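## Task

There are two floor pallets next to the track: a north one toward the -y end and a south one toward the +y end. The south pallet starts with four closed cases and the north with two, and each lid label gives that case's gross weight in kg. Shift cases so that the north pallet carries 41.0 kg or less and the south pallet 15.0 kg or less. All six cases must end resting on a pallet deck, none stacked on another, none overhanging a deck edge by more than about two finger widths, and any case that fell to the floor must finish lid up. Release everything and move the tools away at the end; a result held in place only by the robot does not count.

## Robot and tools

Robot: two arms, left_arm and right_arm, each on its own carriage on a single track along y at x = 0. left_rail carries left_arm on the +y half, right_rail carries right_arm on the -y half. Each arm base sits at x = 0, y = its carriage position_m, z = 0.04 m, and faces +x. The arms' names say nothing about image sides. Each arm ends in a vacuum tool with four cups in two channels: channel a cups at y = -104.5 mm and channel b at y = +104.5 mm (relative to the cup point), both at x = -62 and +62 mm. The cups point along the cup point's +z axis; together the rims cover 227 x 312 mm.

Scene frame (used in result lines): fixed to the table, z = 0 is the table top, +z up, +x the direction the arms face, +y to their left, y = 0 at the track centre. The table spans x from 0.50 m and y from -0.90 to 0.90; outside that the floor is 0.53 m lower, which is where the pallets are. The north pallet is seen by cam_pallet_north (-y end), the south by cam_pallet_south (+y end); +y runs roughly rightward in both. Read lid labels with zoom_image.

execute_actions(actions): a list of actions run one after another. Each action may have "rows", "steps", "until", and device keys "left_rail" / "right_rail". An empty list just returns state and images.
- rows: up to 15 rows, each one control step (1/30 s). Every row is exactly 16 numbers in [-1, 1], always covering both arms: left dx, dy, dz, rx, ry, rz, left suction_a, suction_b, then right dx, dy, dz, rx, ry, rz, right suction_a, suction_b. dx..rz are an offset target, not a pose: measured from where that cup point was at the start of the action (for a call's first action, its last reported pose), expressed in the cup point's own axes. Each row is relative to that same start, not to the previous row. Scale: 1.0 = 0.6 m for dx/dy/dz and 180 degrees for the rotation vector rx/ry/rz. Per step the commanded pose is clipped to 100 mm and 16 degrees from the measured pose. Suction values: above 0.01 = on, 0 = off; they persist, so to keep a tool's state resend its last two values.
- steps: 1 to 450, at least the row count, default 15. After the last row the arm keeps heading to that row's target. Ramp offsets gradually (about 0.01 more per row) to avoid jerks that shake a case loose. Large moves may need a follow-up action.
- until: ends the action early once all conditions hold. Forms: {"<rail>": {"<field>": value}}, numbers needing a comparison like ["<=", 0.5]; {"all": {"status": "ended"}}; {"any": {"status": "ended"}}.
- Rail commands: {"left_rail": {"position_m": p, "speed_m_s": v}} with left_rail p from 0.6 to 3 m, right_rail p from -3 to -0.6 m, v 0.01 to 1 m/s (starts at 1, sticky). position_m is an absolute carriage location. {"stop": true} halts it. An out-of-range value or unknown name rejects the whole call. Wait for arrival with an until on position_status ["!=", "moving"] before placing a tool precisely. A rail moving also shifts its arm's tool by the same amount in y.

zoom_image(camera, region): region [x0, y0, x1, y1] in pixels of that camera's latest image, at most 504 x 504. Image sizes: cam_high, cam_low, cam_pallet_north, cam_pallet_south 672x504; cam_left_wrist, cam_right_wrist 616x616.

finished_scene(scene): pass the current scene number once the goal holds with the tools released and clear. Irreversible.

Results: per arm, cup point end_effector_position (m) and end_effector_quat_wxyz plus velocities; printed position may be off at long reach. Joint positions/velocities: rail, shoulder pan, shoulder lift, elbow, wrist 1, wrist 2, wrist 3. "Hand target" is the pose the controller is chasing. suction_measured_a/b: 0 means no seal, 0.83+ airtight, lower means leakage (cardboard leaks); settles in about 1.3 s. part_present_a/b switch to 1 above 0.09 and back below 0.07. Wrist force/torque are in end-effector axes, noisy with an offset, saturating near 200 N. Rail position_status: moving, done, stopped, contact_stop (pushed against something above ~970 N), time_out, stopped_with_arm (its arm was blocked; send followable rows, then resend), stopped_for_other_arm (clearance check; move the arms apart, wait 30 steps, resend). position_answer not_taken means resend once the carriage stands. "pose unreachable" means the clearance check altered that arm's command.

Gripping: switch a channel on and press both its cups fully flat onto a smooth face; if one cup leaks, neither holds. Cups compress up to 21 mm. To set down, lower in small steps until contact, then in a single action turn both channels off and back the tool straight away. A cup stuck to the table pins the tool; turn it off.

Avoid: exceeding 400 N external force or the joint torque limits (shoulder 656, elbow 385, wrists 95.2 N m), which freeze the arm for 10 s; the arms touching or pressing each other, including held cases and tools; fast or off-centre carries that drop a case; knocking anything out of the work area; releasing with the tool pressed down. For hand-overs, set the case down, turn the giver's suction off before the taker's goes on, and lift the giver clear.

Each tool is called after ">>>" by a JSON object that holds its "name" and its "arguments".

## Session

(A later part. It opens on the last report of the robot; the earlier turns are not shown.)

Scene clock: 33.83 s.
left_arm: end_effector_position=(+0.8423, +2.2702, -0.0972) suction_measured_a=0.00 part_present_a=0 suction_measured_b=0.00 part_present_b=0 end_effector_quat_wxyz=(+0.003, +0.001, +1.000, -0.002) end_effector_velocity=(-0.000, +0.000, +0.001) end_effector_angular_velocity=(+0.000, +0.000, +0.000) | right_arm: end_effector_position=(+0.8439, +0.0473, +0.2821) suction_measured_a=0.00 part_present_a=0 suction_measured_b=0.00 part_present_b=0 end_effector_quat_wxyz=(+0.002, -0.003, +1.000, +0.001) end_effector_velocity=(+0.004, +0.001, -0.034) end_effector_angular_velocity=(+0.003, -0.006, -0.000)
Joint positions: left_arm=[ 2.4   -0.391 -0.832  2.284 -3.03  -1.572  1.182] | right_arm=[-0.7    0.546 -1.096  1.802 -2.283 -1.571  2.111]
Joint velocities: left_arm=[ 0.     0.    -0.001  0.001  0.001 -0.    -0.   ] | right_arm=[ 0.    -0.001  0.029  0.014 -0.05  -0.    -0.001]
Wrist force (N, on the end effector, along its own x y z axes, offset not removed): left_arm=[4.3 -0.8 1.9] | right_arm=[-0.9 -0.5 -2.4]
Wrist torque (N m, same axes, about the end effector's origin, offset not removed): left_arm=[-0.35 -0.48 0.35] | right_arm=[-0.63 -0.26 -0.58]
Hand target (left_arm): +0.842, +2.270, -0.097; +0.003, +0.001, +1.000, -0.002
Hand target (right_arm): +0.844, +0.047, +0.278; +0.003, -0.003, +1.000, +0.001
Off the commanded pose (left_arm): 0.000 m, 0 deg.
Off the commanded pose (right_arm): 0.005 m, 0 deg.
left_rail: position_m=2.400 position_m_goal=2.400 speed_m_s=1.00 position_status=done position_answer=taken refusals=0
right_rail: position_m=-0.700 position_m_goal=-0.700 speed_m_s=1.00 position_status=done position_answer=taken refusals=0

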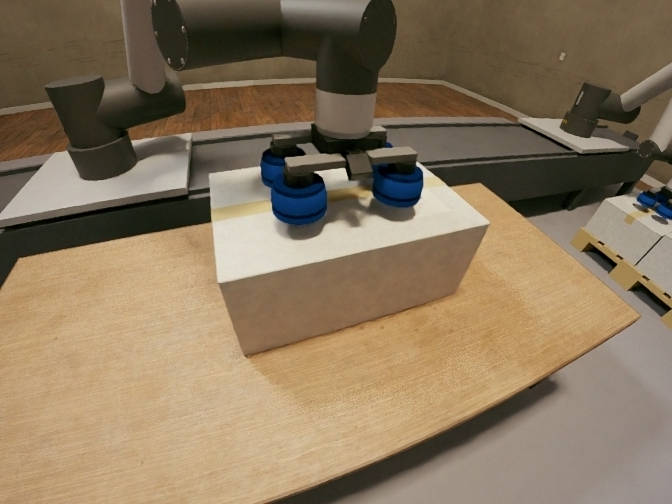

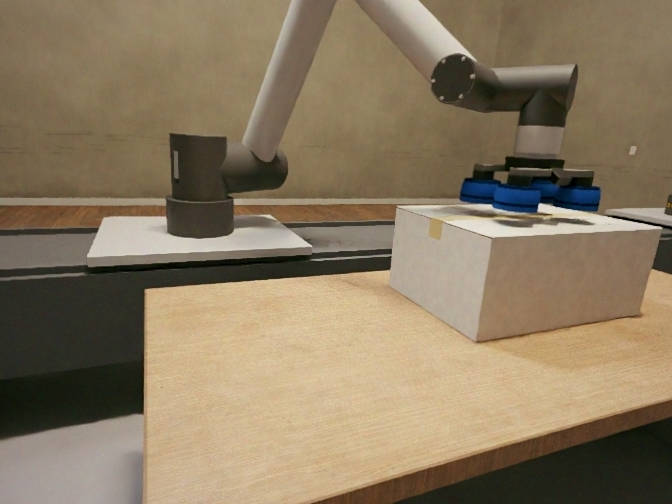

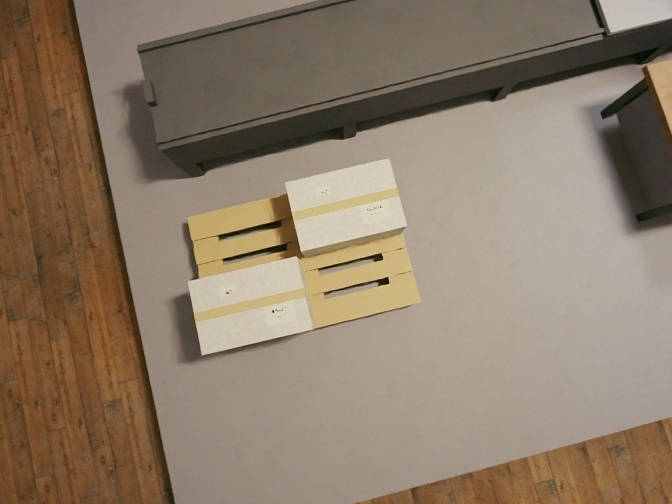

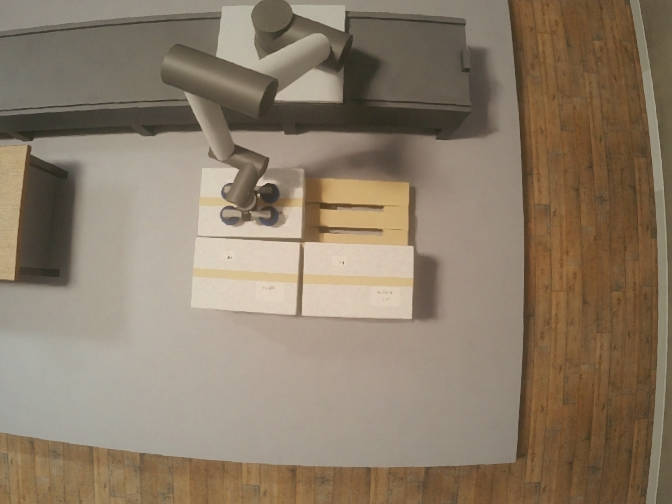

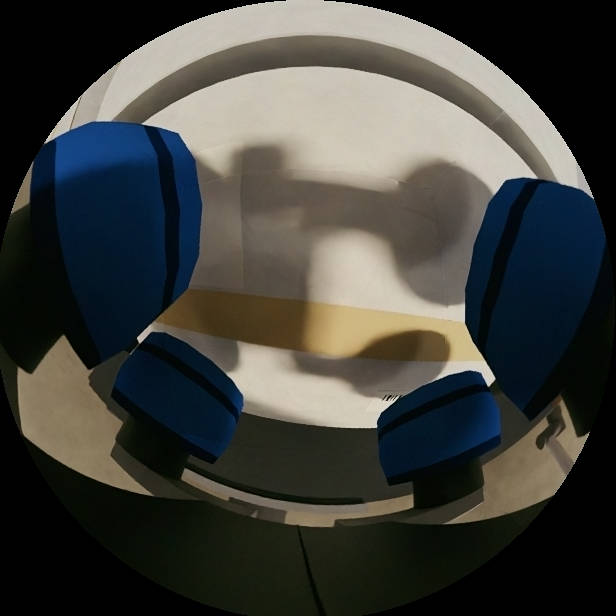

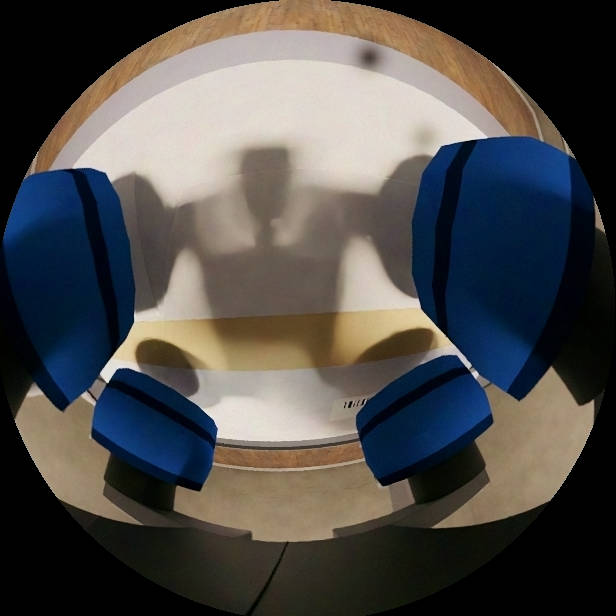

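>>> {"name": "execute_actions", "arguments": {"actions": [{"rows":[[0,0,0.03,0,0,0,0,0,0,0.008,0.03,0,0,0,0,0],[0,0,0.06,0,0,0,0,0,0,0.008,0.055,0,0,0,0,0],[0,0,0.088,0,0,0,0,0,0,0.008,0.073,0,0,0,0,0]],"steps":16},{"rows":[[0,0,0,0,0,0,1,1,0,0,0,0,0,0,1,1]],"steps":30}]}}

Scene clock: 35.67 s.
left_arm: end_effector_position=(+0.8425, +2.2700, -0.1476) suction_measured_a=0.89 part_present_a=1 suction_measured_b=0.89 part_present_b=1 end_effector_quat_wxyz=(+0.003, +0.001, +1.000, -0.002) end_effector_velocity=(+0.000, -0.000, +0.000) end_effector_angular_velocity=(-0.000, -0.000, -0.000) | right_arm: end_effector_position=(+0.8443, +0.0521, +0.2402) suction_measured_a=0.84 part_present_a=1 suction_measured_b=0.84 part_present_b=1 end_effector_quat_wxyz=(+0.003, -0.003, +1.000, +0.001) end_effector_velocity=(+0.000, +0.000, +0.000) end_effector_angular_velocity=(+0.000, -0.000, +0.000)
Joint positions: left_arm=[ 2.4   -0.391 -0.755  2.272 -3.095 -1.572  1.182] | right_arm=[-0.7    0.549 -1.059  1.816 -2.333 -1.571  2.115]
Joint velocities: left_arm=[ 0.  0. -0.  0. -0. -0.  0.] | right_arm=[ 0. -0. -0. -0.  0. -0. -0.]
Wrist force (N, on the end effector, along its own x y z axes, offset not removed): left_arm=[4.6 -0.8 23.4] | right_arm=[2.8 1.8 -36.7]
Wrist torque (N m, same axes, about the end effector's origin, offset not removed): left_arm=[2.88 -4.67 0.43] | right_arm=[-4.05 -2.29 -0.49]
Hand target (left_arm): +0.842, +2.270, -0.148; +0.003, +0.001, +1.000, -0.002
Hand target (right_arm): +0.844, +0.052, +0.240; +0.003, -0.003, +1.000, +0.001
Off the commanded pose (left_arm): 0.000 m, 0 deg.
Off the commanded pose (right_arm): 0.000 m, 0 deg.
left_rail: position_m=2.400 position_m_goal=2.400 speed_m_s=1.00 position_status=done position_answer=taken refusals=0
right_rail: position_m=-0.700 position_m_goal=-0.700 speed_m_s=1.00 position_status=done position_answer=taken refusals=0

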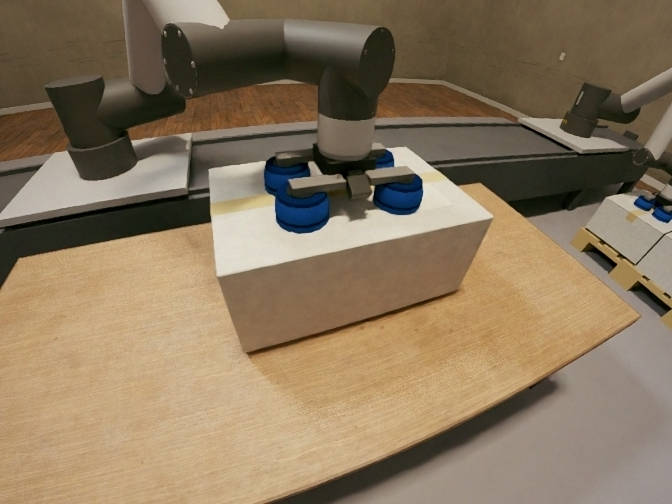

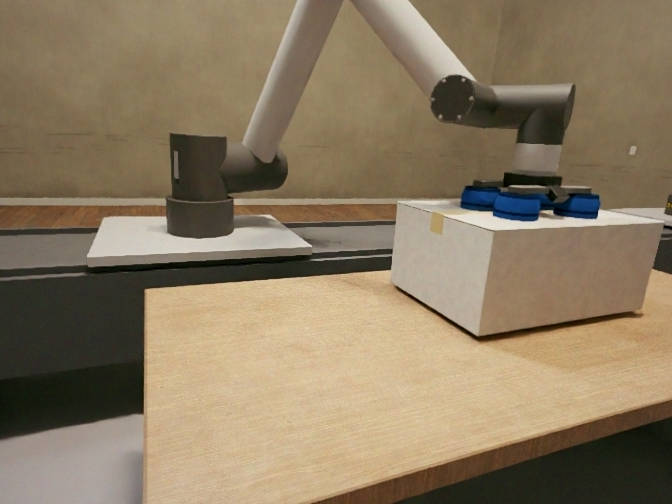

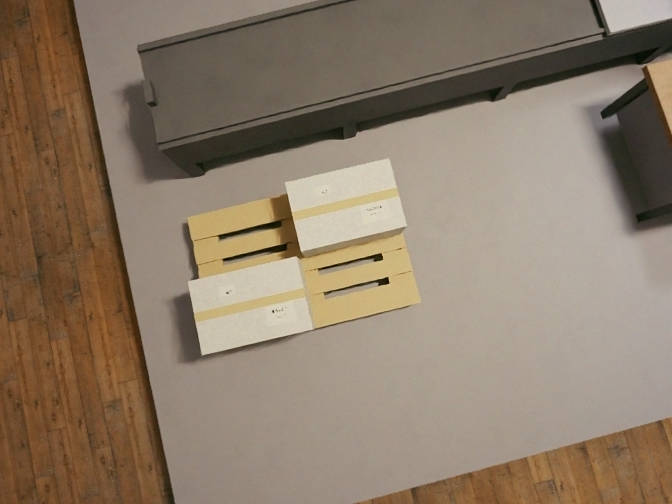

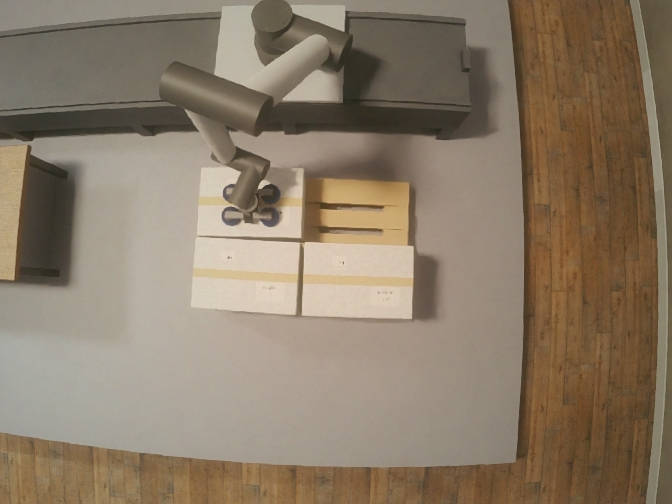

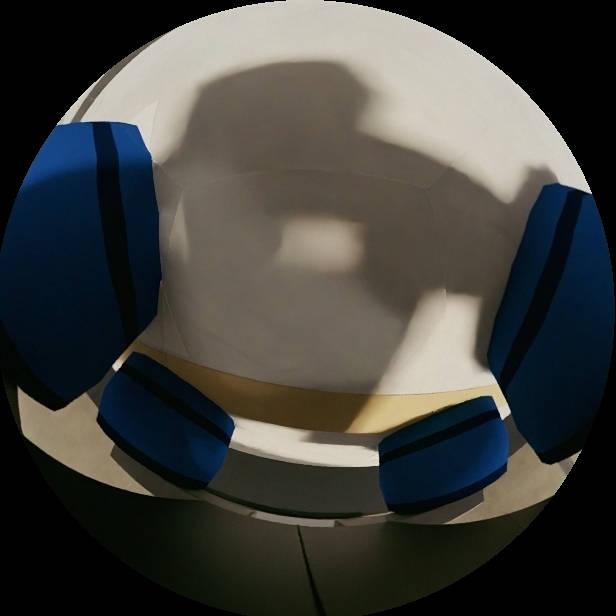

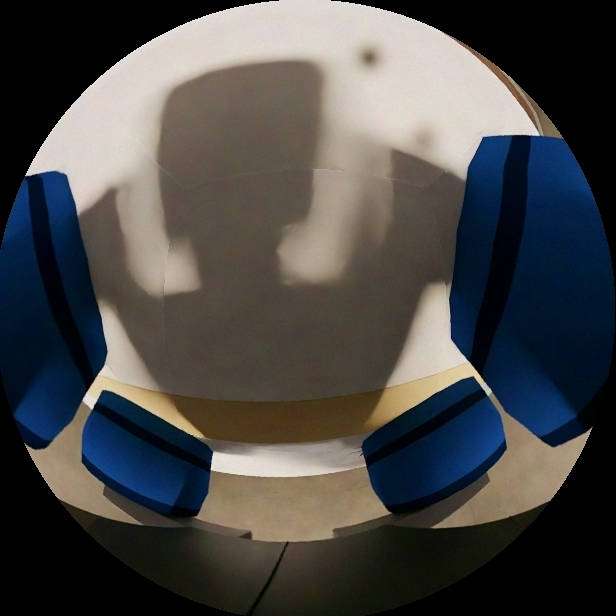

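>>> {"name": "execute_actions", "arguments": {"actions": [{"rows":[[0,0,-0.005,0,0,0,1,1,0,0,-0.005,0,0,0,1,1],[0,0,-0.01,0,0,0,1,1,0,0,-0.01,0,0,0,1,1],[0,0,-0.017,0,0,0,1,1,0,0,-0.017,0,0,0,1,1],[0,0,-0.026,0,0,0,1,1,0,0,-0.026,0,0,0,1,1],[0,0,-0.037,0,0,0,1,1,0,0,-0.037,0,0,0,1,1],[0,0,-0.05,0,0,0,1,1,0,0,-0.05,0,0,0,1,1],[0,0,-0.065,0,0,0,1,1,0,0,-0.065,0,0,0,1,1],[0,0,-0.082,0,0,0,1,1,0,0,-0.082,0,0,0,1,1],[0,0,-0.1,0,0,0,1,1,0,0,-0.1,0,0,0,1,1],[0,0,-0.12,0,0,0,1,1,0,0,-0.12,0,0,0,1,1],[0,0,-0.14,0,0,0,1,1,0,0,-0.14,0,0,0,1,1],[0,0,-0.16,0,0,0,1,1,0,0,-0.16,0,0,0,1,1],[0,0,-0.18,0,0,0,1,1,0,0,-0.18,0,0,0,1,1],[0,0,-0.2,0,0,0,1,1,0,0,-0.2,0,0,0,1,1],[0,0,-0.55,0,0,0,1,1,0,0,-0.2,0,0,0,1,1]],"steps":22},{"right_rail":{"position_m":-3.0},"rows":[[0,0,-0.1,0,0,0,1,1,0,-0.02,0,0,0,0,1,1],[0,0,-0.2,0,0,0,1,1,0,-0.05,0,0,0,0,1,1],[0,0,-0.3,0,0,0,1,1,0,-0.09,0,0,0,0,1,1],[0,0,-0.4,0,0,0,1,1,0,-0.14,0,0,0,0,1,1],[0,0,-0.5,0,0,0,1,1,0,-0.19,0,0,0,0,1,1],[0,0,-0.5,0,0,0,1,1,0,-0.25,0,0,0,0,1,1],[0,0,-0.5,0,0,0,1,1,0,-0.31,0,0,0,0,1,1],[0,0,-0.5,0,0,0,1,1,0,-0.37,0,0,0,0,1,1],[0,0,-0.5,0,0,0,1,1,0,-0.43,0,0,0,0,1,1],[0,0,-0.5,0,0,0,1,1,0,-0.49,0,0,0,0,1,1],[0,0,-0.5,0,0,0,1,1,0,-0.55,0,0,0,0,1,1]],"steps":24}]}}

Scene clock: 38.17 s.
left_arm: end_effector_position=(+0.8398, +2.2730, +0.3071) suction_measured_a=0.89 part_present_a=1 suction_measured_b=0.89 part_present_b=1 end_effector_quat_wxyz=(+0.009, +0.001, +1.000, -0.004) end_effector_velocity=(-0.007, -0.001, +0.087) end_effector_angular_velocity=(+0.013, +0.034, +0.000) | right_arm: end_effector_position=(+0.8442, -0.7437, +0.3490) suction_measured_a=0.84 part_present_a=1 suction_measured_b=0.84 part_present_b=1 end_effector_quat_wxyz=(+0.002, -0.001, +1.000, +0.000) end_effector_velocity=(+0.002, -1.289, +0.006) end_effector_angular_velocity=(+0.010, -0.005, +0.003)
Joint positions: left_arm=[ 2.4   -0.389 -1.383  2.199 -2.408 -1.572  1.184] | right_arm=[-1.207  0.292 -1.306  2.01  -2.279 -1.572  1.86 ]
Joint velocities: left_arm=[ 0.    -0.004 -0.094 -0.062  0.193 -0.001 -0.005] | right_arm=[-1.001 -0.297 -0.143  0.193 -0.058  0.009 -0.299]
Wrist force (N, on the end effector, along its own x y z axes, offset not removed): left_arm=[6.3 -0.8 11.5] | right_arm=[1.7 -21.5 -36.6]
Wrist torque (N m, same axes, about the end effector's origin, offset not removed): left_arm=[2.63 -4.31 0.28] | right_arm=[-2.71 -2.27 -0.76]
Hand target (left_arm): +0.839, +2.273, +0.319; +0.007, +0.001, +1.000, -0.004
Hand target (right_arm): +0.844, -0.842, +0.350; +0.003, -0.002, +1.000, +0.001
Off the commanded pose (left_arm): 0.011 m, 0 deg.
Off the commanded pose (right_arm): 0.041 m, 0 deg.
left_rail: position_m=2.400 position_m_goal=2.400 speed_m_s=1.00 position_status=done position_answer=taken refusals=0
right_rail: position_m=-1.207 position_m_goal=-3.000 speed_m_s=1.00 position_status=moving position_answer=taken refusals=0

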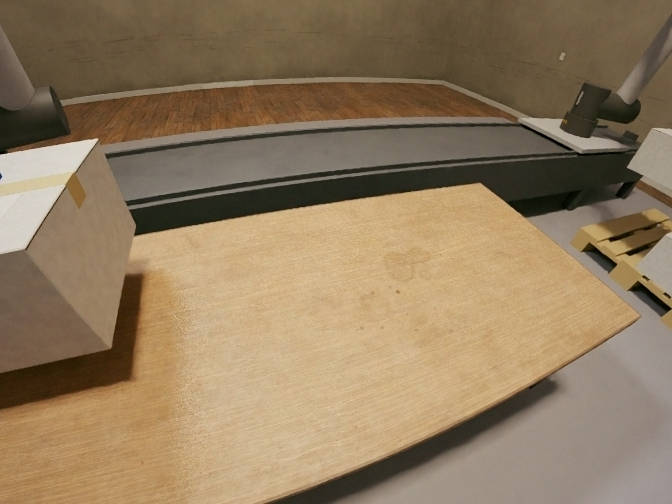

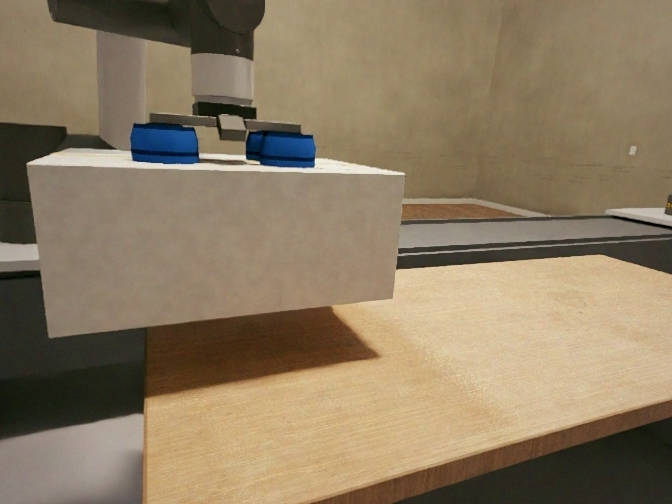

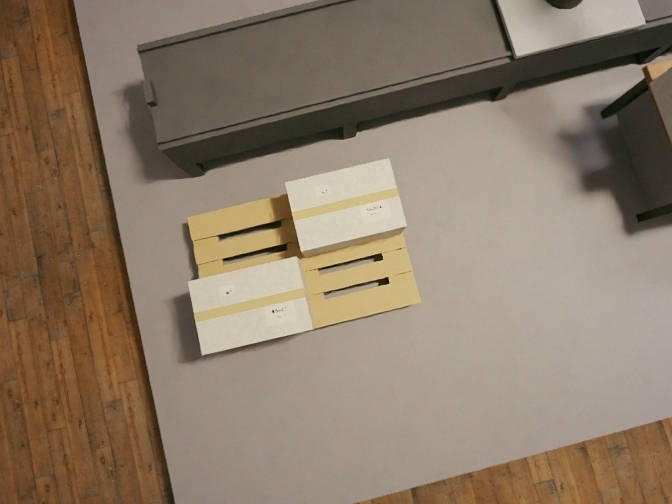

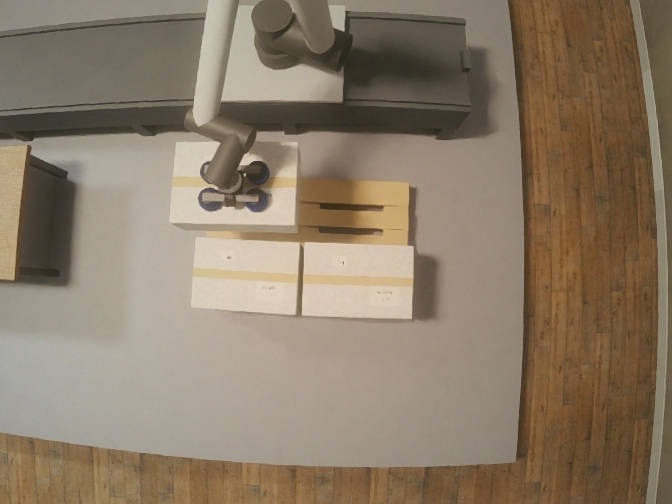

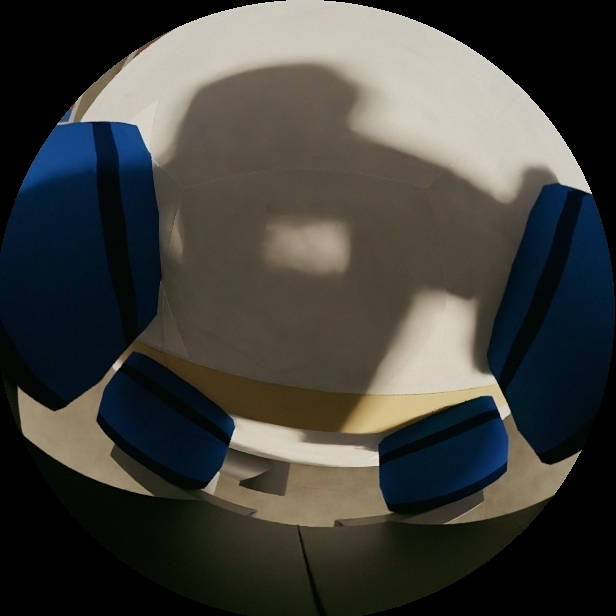

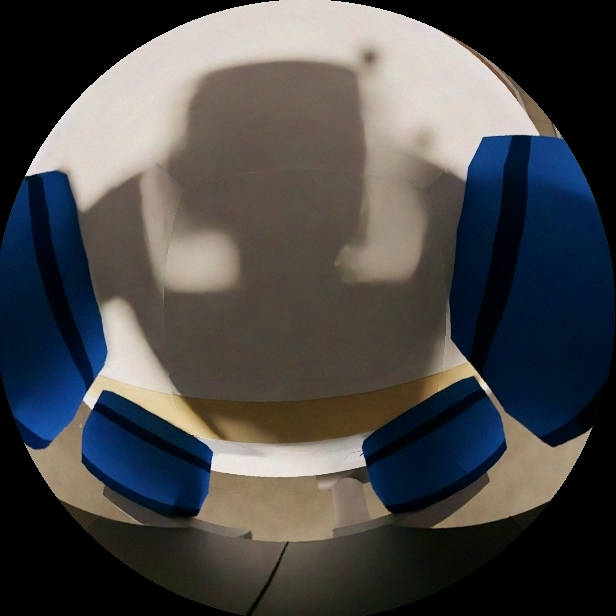

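>>> {"name": "execute_actions", "arguments": {"actions": [{"left_rail":{"position_m":0.7},"steps":120,"until":{"all":{"status":"ended"}}}]}}

Scene clock: 40.67 s.
left_arm: end_effector_position=(+0.8390, +0.5724, +0.3187) suction_measured_a=0.89 part_present_a=1 suction_measured_b=0.89 part_present_b=1 end_effector_quat_wxyz=(+0.007, +0.001, +1.000, -0.003) end_effector_velocity=(+0.001, +0.004, +0.000) end_effector_angular_velocity=(+0.009, -0.004, +0.002) | right_arm: end_effector_position=(+0.8448, -2.5779, +0.3509) suction_measured_a=0.84 part_present_a=1 suction_measured_b=0.84 part_present_b=1 end_effector_quat_wxyz=(+0.003, -0.003, +1.000, +0.002) end_effector_velocity=(+0.000, +0.000, +0.000) end_effector_angular_velocity=(+0.000, -0.000, +0.000)
Joint positions: left_arm=[ 0.7   -0.389 -1.395  2.19  -2.382 -1.572  1.183] | right_arm=[-3.     0.248 -1.327  2.036 -2.287 -1.569  1.814]
Joint velocities: left_arm=[ 0.     0.002 -0.     0.     0.     0.009  0.   ] | right_arm=[ 0.  0.  0. -0.  0.  0.  0.]
Wrist force (N, on the end effector, along its own x y z axes, offset not removed): left_arm=[4.1 -19.7 22.8] | right_arm=[-1.9 1.8 -38.2]
Wrist torque (N m, same axes, about the end effector's origin, offset not removed): left_arm=[4.72 -4.59 -0.23] | right_arm=[-3.97 -1.72 -0.36]
Hand target (left_arm): +0.839, +0.573, +0.319; +0.007, +0.001, +1.000, -0.004
Hand target (right_arm): +0.845, -2.578, +0.351; +0.003, -0.003, +1.000, +0.002
Off the commanded pose (left_arm): 0.001 m, 0 deg.
Off the commanded pose (right_arm): 0.001 m, 0 deg.
left_rail: position_m=0.700 position_m_goal=0.700 speed_m_s=1.00 position_status=done position_answer=taken refusals=0
right_rail: position_m=-3.000 position_m_goal=-3.000 speed_m_s=1.00 position_status=done position_answer=taken refusals=0

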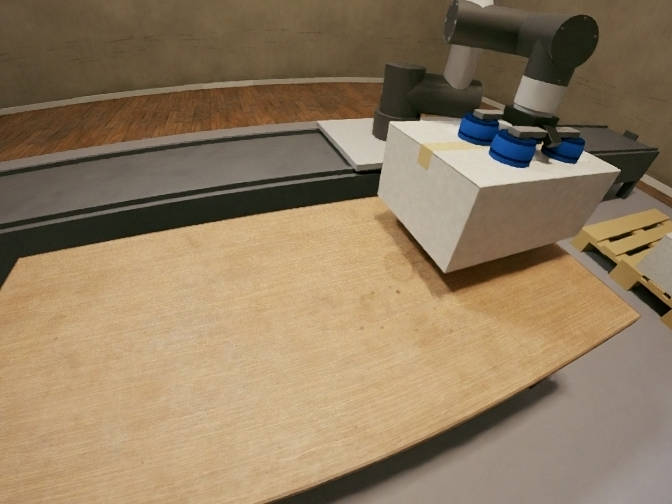

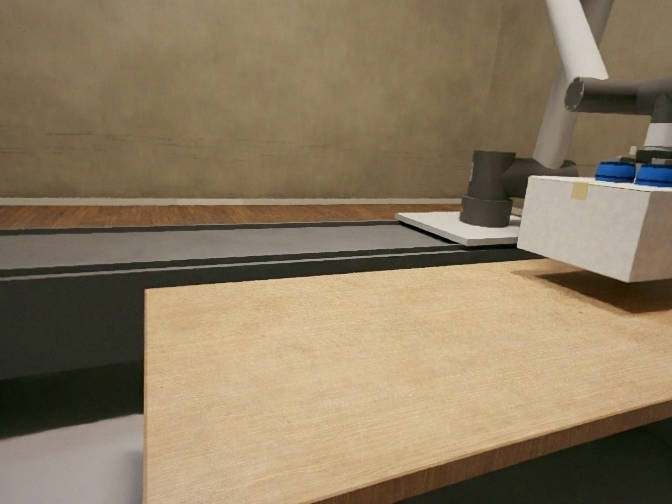

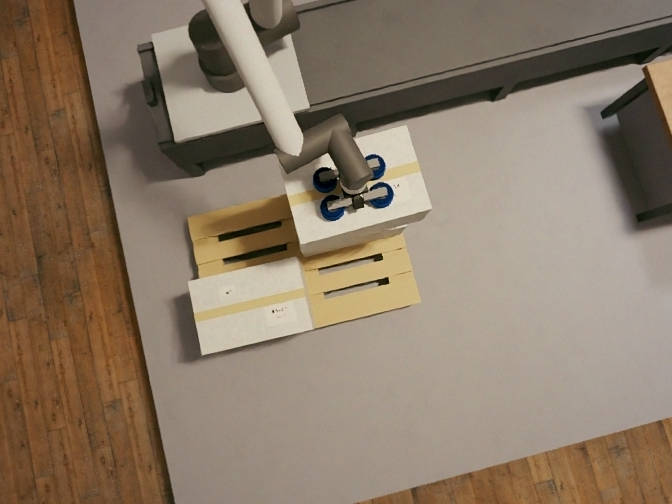

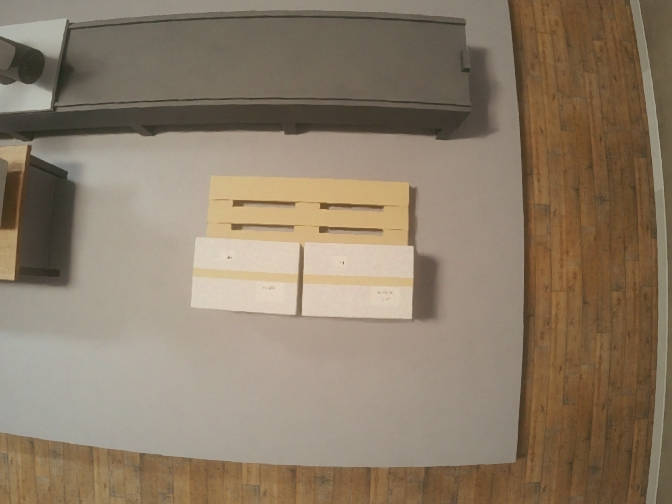

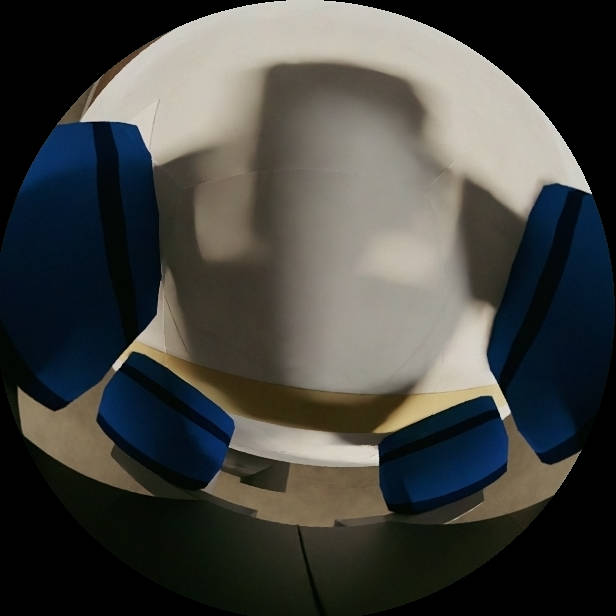

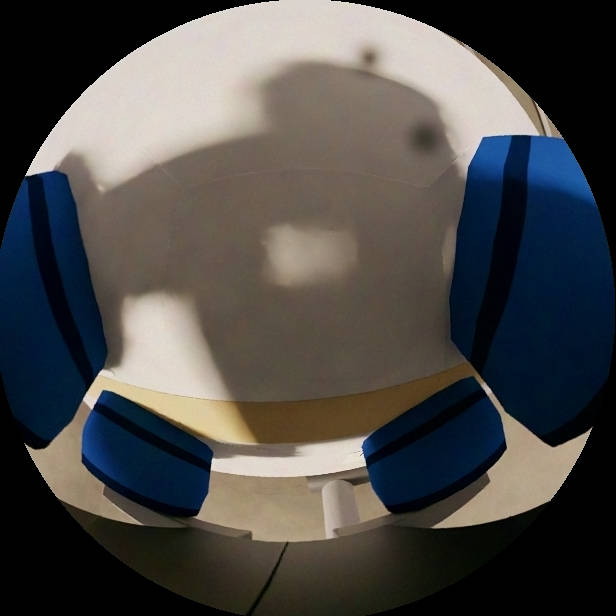

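>>> {"name": "execute_actions", "arguments": {"actions": [{"rows":[[0,-0.02,0,0,0,0,1,1,-0.02,0,0,0,0,0,1,1],[0,-0.05,0,0,0,0,1,1,-0.05,0,0.01,0,0,0,1,1],[0,-0.09,0,0,0,0,1,1,-0.09,0,0.03,0,0,0,1,1],[0,-0.14,0.01,0,0,0,1,1,-0.14,0,0.05,0,0,0,1,1],[0,-0.19,0.02,0,0,0,1,1,-0.19,0,0.07,0,0,0,1,1],[0,-0.24,0.03,0,0,0,1,1,-0.24,0,0.09,0,0,0,1,1],[0,-0.3,0.04,0,0,0,1,1,-0.3,0,0.11,0,0,0,1,1],[0,-0.36,0.05,0,0,0,1,1,-0.36,0,0.13,0,0,0,1,1],[0,-0.42,0.06,0,0,0,1,1,-0.42,0,0.15,0,0,0,1,1],[0,-0.48,0.07,0,0,0,1,1,-0.48,0,0.17,0,0,0,1,1],[0,-0.54,0.08,0,0,0,1,1,-0.54,0,0.2,0,0,0,1,1],[0,-0.6,0.085,0,0,0,1,1,-0.6,0,0.23,0,0,0,1,1],[0,-0.66,0.09,0,0,0,1,1,-0.64,0,0.26,0,0,0,1,1],[0,-0.72,0.095,0,0,0,1,1,-0.67,0,0.28,0,0,0,1,1],[0,-0.85,0.1,0,0,0,1,1,-0.69,0,0.3,0,0,0,1,1]],"steps":42},{"rows":[[0,0,0.008,0,0,0,1,1,0,0,0,0,0,0,1,1],[0,0,0.016,0,0,0,1,1,0,0,0,0,0,0,1,1],[0,0,0.024,0,0,0,1,1,0,0,0,0,0,0,1,1],[0,0,0.032,0,0,0,1,1,0,0,0,0,0,0,1,1]],"steps":12}]}}

>>> {"name": "zoom_image", "arguments": {"camera": "cam_pallet_north", "region": [160, 140, 480, 380]}}

Scene clock: 43.10 s.
left_arm: end_effector_position=(+0.8363, +0.0700, +0.2455) suction_measured_a=0.89 part_present_a=1 suction_measured_b=0.89 part_present_b=1 end_effector_quat_wxyz=(+0.006, +0.001, +1.000, -0.004) end_effector_velocity=(+0.001, +0.001, -0.016) end_effector_angular_velocity=(-0.002, -0.001, -0.000) | right_arm: end_effector_position=(+1.2555, -2.5760, +0.1757) suction_measured_a=0.84 part_present_a=1 suction_measured_b=0.84 part_present_b=1 end_effector_quat_wxyz=(+0.003, -0.003, +1.000, +0.002) end_effector_velocity=(-0.001, -0.000, +0.000) end_effector_angular_velocity=(+0.000, -0.001, -0.000)
Joint positions: left_arm=[ 0.7   -0.84  -1.138  1.948 -2.394 -1.566  0.733] | right_arm=[-3.     0.173 -0.836  1.507 -2.249 -1.568  1.739]
Joint velocities: left_arm=[ 0.     0.001  0.014  0.009 -0.025 -0.001  0.002] | right_arm=[ 0.     0.    -0.001  0.002 -0.001 -0.     0.   ]
Wrist force (N, on the end effector, along its own x y z axes, offset not removed): left_arm=[6.0 -1.5 24.4] | right_arm=[0.1 0.0 -40.4]
Wrist torque (N m, same axes, about the end effector's origin, offset not removed): left_arm=[2.92 -5.16 0.33] | right_arm=[-4.19 -2.01 -0.47]
Hand target (left_arm): +0.836, +0.070, +0.243; +0.007, +0.001, +1.000, -0.004
Hand target (right_arm): +1.255, -2.576, +0.176; +0.003, -0.003, +1.000, +0.002
Off the commanded pose (left_arm): 0.002 m, 0 deg.
Off the commanded pose (right_arm): 0.000 m, 0 deg.
left_rail: position_m=0.700 position_m_goal=0.700 speed_m_s=1.00 position_status=done position_answer=taken refusals=0
right_rail: position_m=-3.000 position_m_goal=-3.000 speed_m_s=1.00 position_status=done position_answer=taken refusals=0

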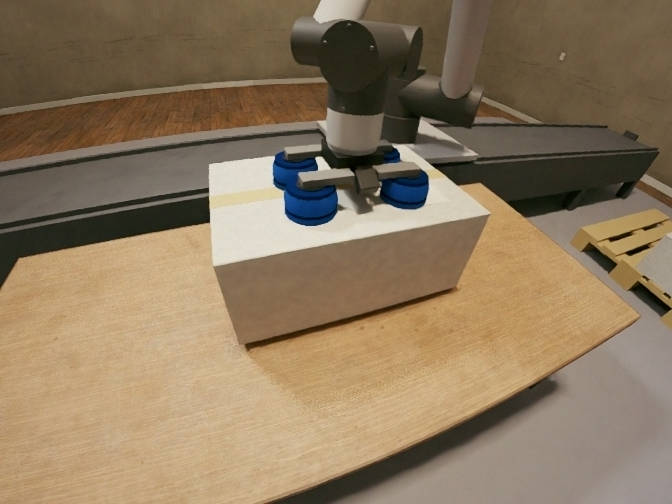

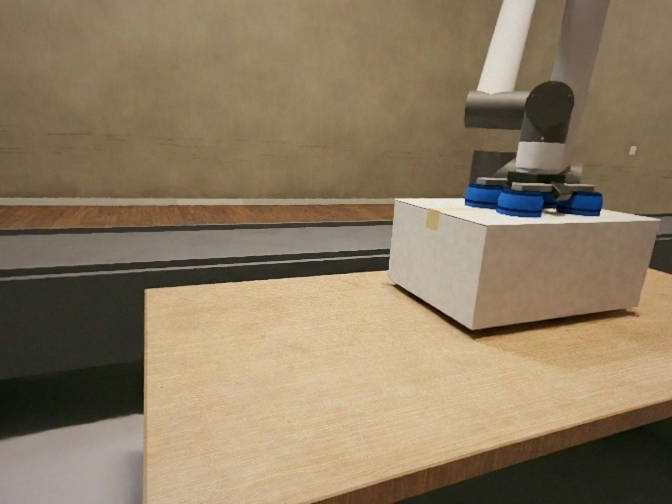

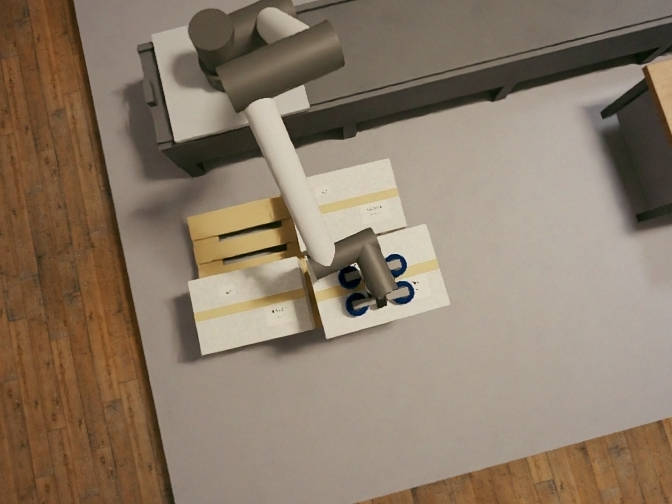

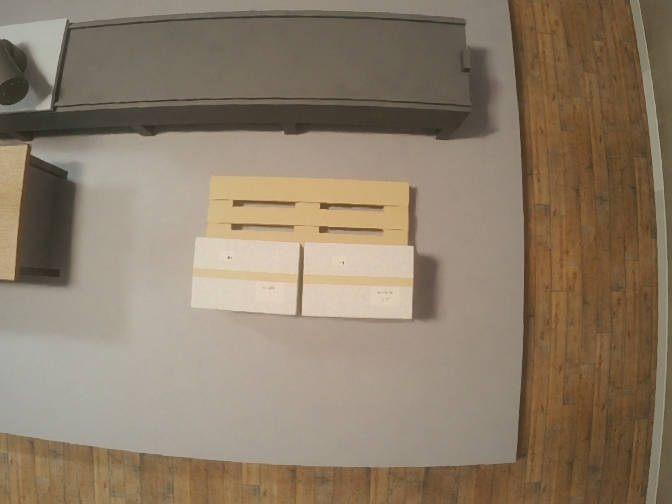

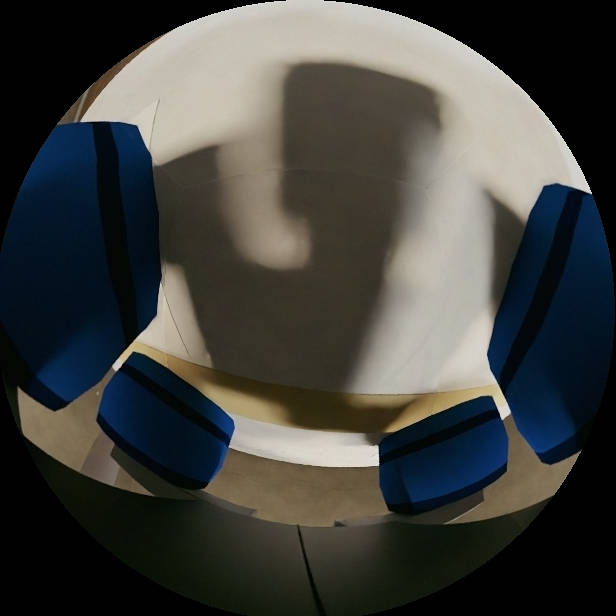

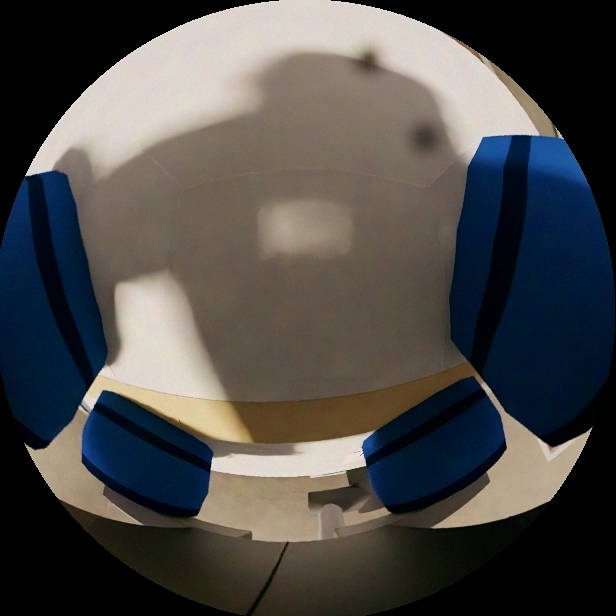

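Region (160, 140, 480, 380) of cam_pallet_north's 672x504 image, scaled by 1.575, with more detail than that image has; it fills the top 378 rows of this view, and the rest is white.

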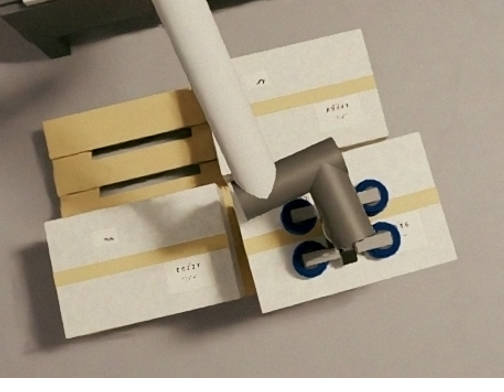

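>>> {"name": "execute_actions", "arguments": {"actions": [{"rows":[[0,0,0.004,0,0,0,1,1,0.02,0,0.01,0,0,0,1,1],[0,0,0.008,0,0,0,1,1,0.05,0,0.03,0,0,0,1,1],[0,0,0.012,0,0,0,1,1,0.08,-0.015,0.05,0,0,0,1,1],[0,0,0.016,0,0,0,1,1,0.11,-0.015,0.07,0,0,0,1,1],[0,0,0.018,0,0,0,1,1,0.134,-0.015,0.1,0,0,0,1,1]],"steps":18}]}}

>>> {"name": "zoom_image", "arguments": {"camera": "cam_pallet_north", "region": [260, 150, 480, 360]}}

Scene clock: 45.20 s.
left_arm: end_effector_position=(+0.8365, +0.0701, +0.2349) suction_measured_a=0.89 part_present_a=1 suction_measured_b=0.89 part_present_b=1 end_effector_quat_wxyz=(+0.006, +0.001, +1.000, -0.004) end_effector_velocity=(-0.000, -0.000, -0.002) end_effector_angular_velocity=(+0.000, -0.000, +0.000) | right_arm: end_effector_position=(+1.1783, -2.5848, +0.1173) suction_measured_a=0.84 part_present_a=1 suction_measured_b=0.84 part_present_b=1 end_effector_quat_wxyz=(+0.003, -0.002, +1.000, +0.002) end_effector_velocity=(-0.020, -0.002, -0.016) end_effector_angular_velocity=(+0.002, -0.007, -0.000)
Joint positions: left_arm=[ 0.7   -0.84  -1.129  1.952 -2.409 -1.566  0.733] | right_arm=[-3.     0.177 -0.857  1.657 -2.378 -1.568  1.742]
Joint velocities: left_arm=[ 0.    -0.     0.002  0.001 -0.003  0.    -0.   ] | right_arm=[ 0.     0.001 -0.004  0.042 -0.046  0.001  0.001]
Wrist force (N, on the end effector, along its own x y z axes, offset not removed): left_arm=[5.1 -0.2 21.8] | right_arm=[1.4 0.6 -36.1]
Wrist torque (N m, same axes, about the end effector's origin, offset not removed): left_arm=[3.13 -4.85 0.42] | right_arm=[-4.04 -1.89 -0.39]
Hand target (left_arm): +0.836, +0.070, +0.235; +0.006, +0.001, +1.000, -0.004
Hand target (right_arm): +1.176, -2.585, +0.115; +0.003, -0.003, +1.000, +0.002
Off the commanded pose (left_arm): 0.000 m, 0 deg.
Off the commanded pose (right_arm): 0.004 m, 0 deg.
left_rail: position_m=0.700 position_m_goal=0.700 speed_m_s=1.00 position_status=done position_answer=taken refusals=0
right_rail: position_m=-3.000 position_m_goal=-3.000 speed_m_s=1.00 position_status=done position_answer=taken refusals=0

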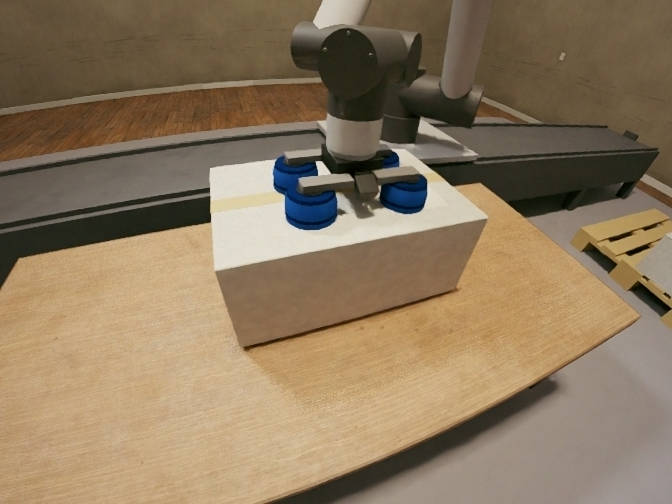

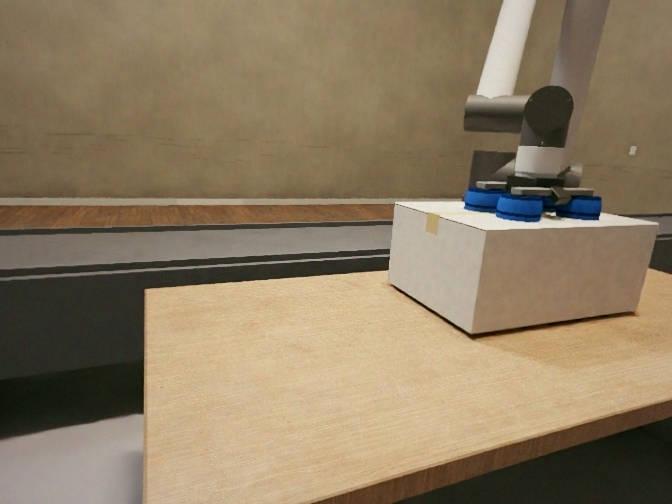

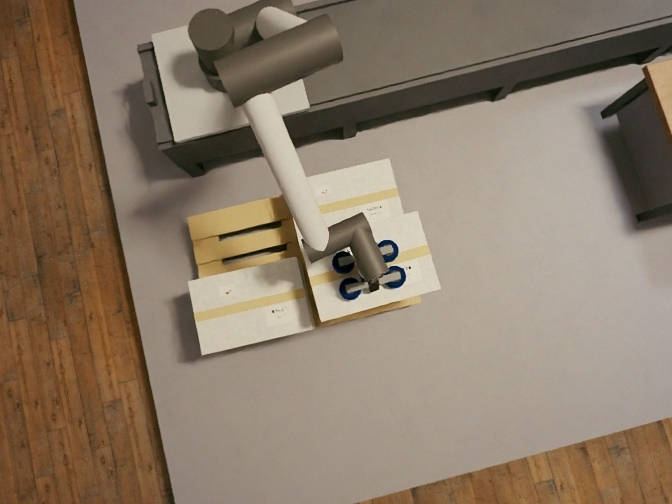

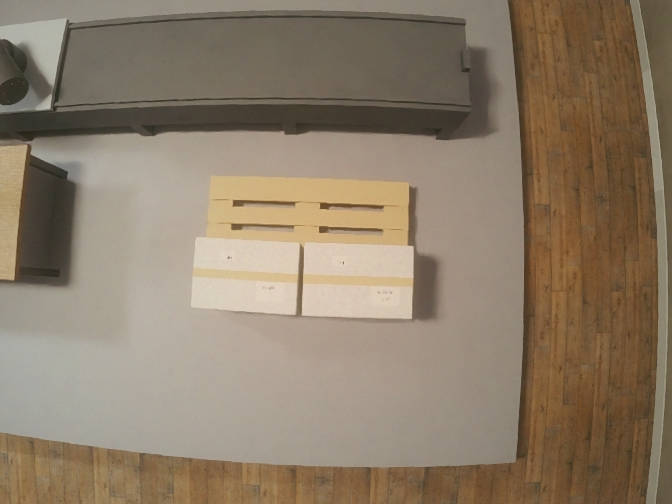

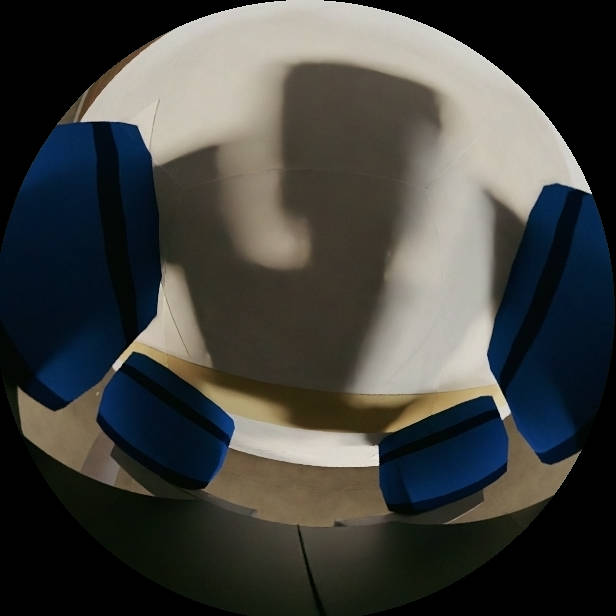

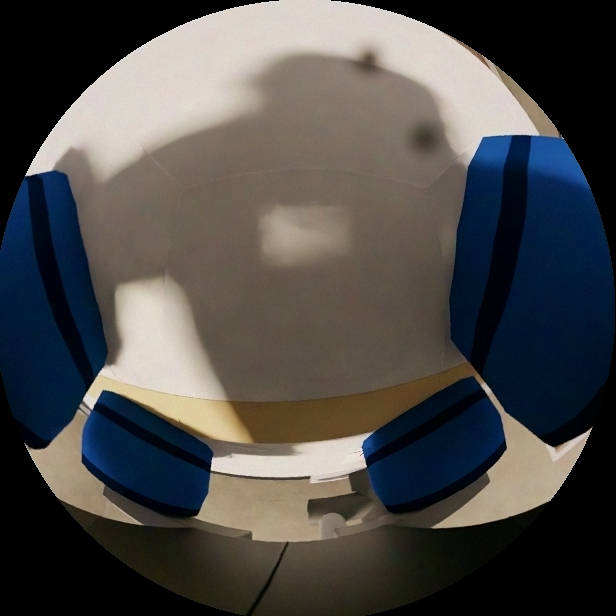

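Region (260, 150, 480, 360) of cam_pallet_north's 672x504 image, scaled by 2.291, with more detail than that image has; it fills the top 481 rows of this view, and the rest is white.

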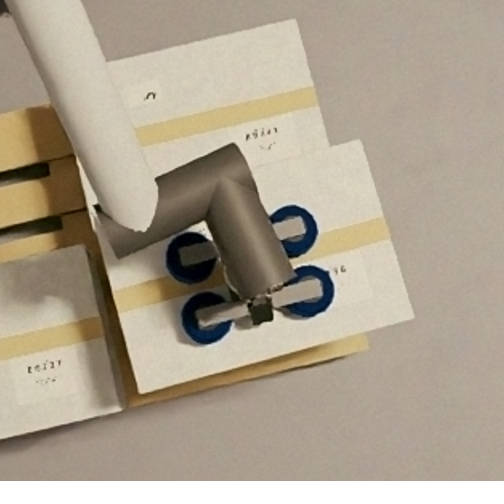

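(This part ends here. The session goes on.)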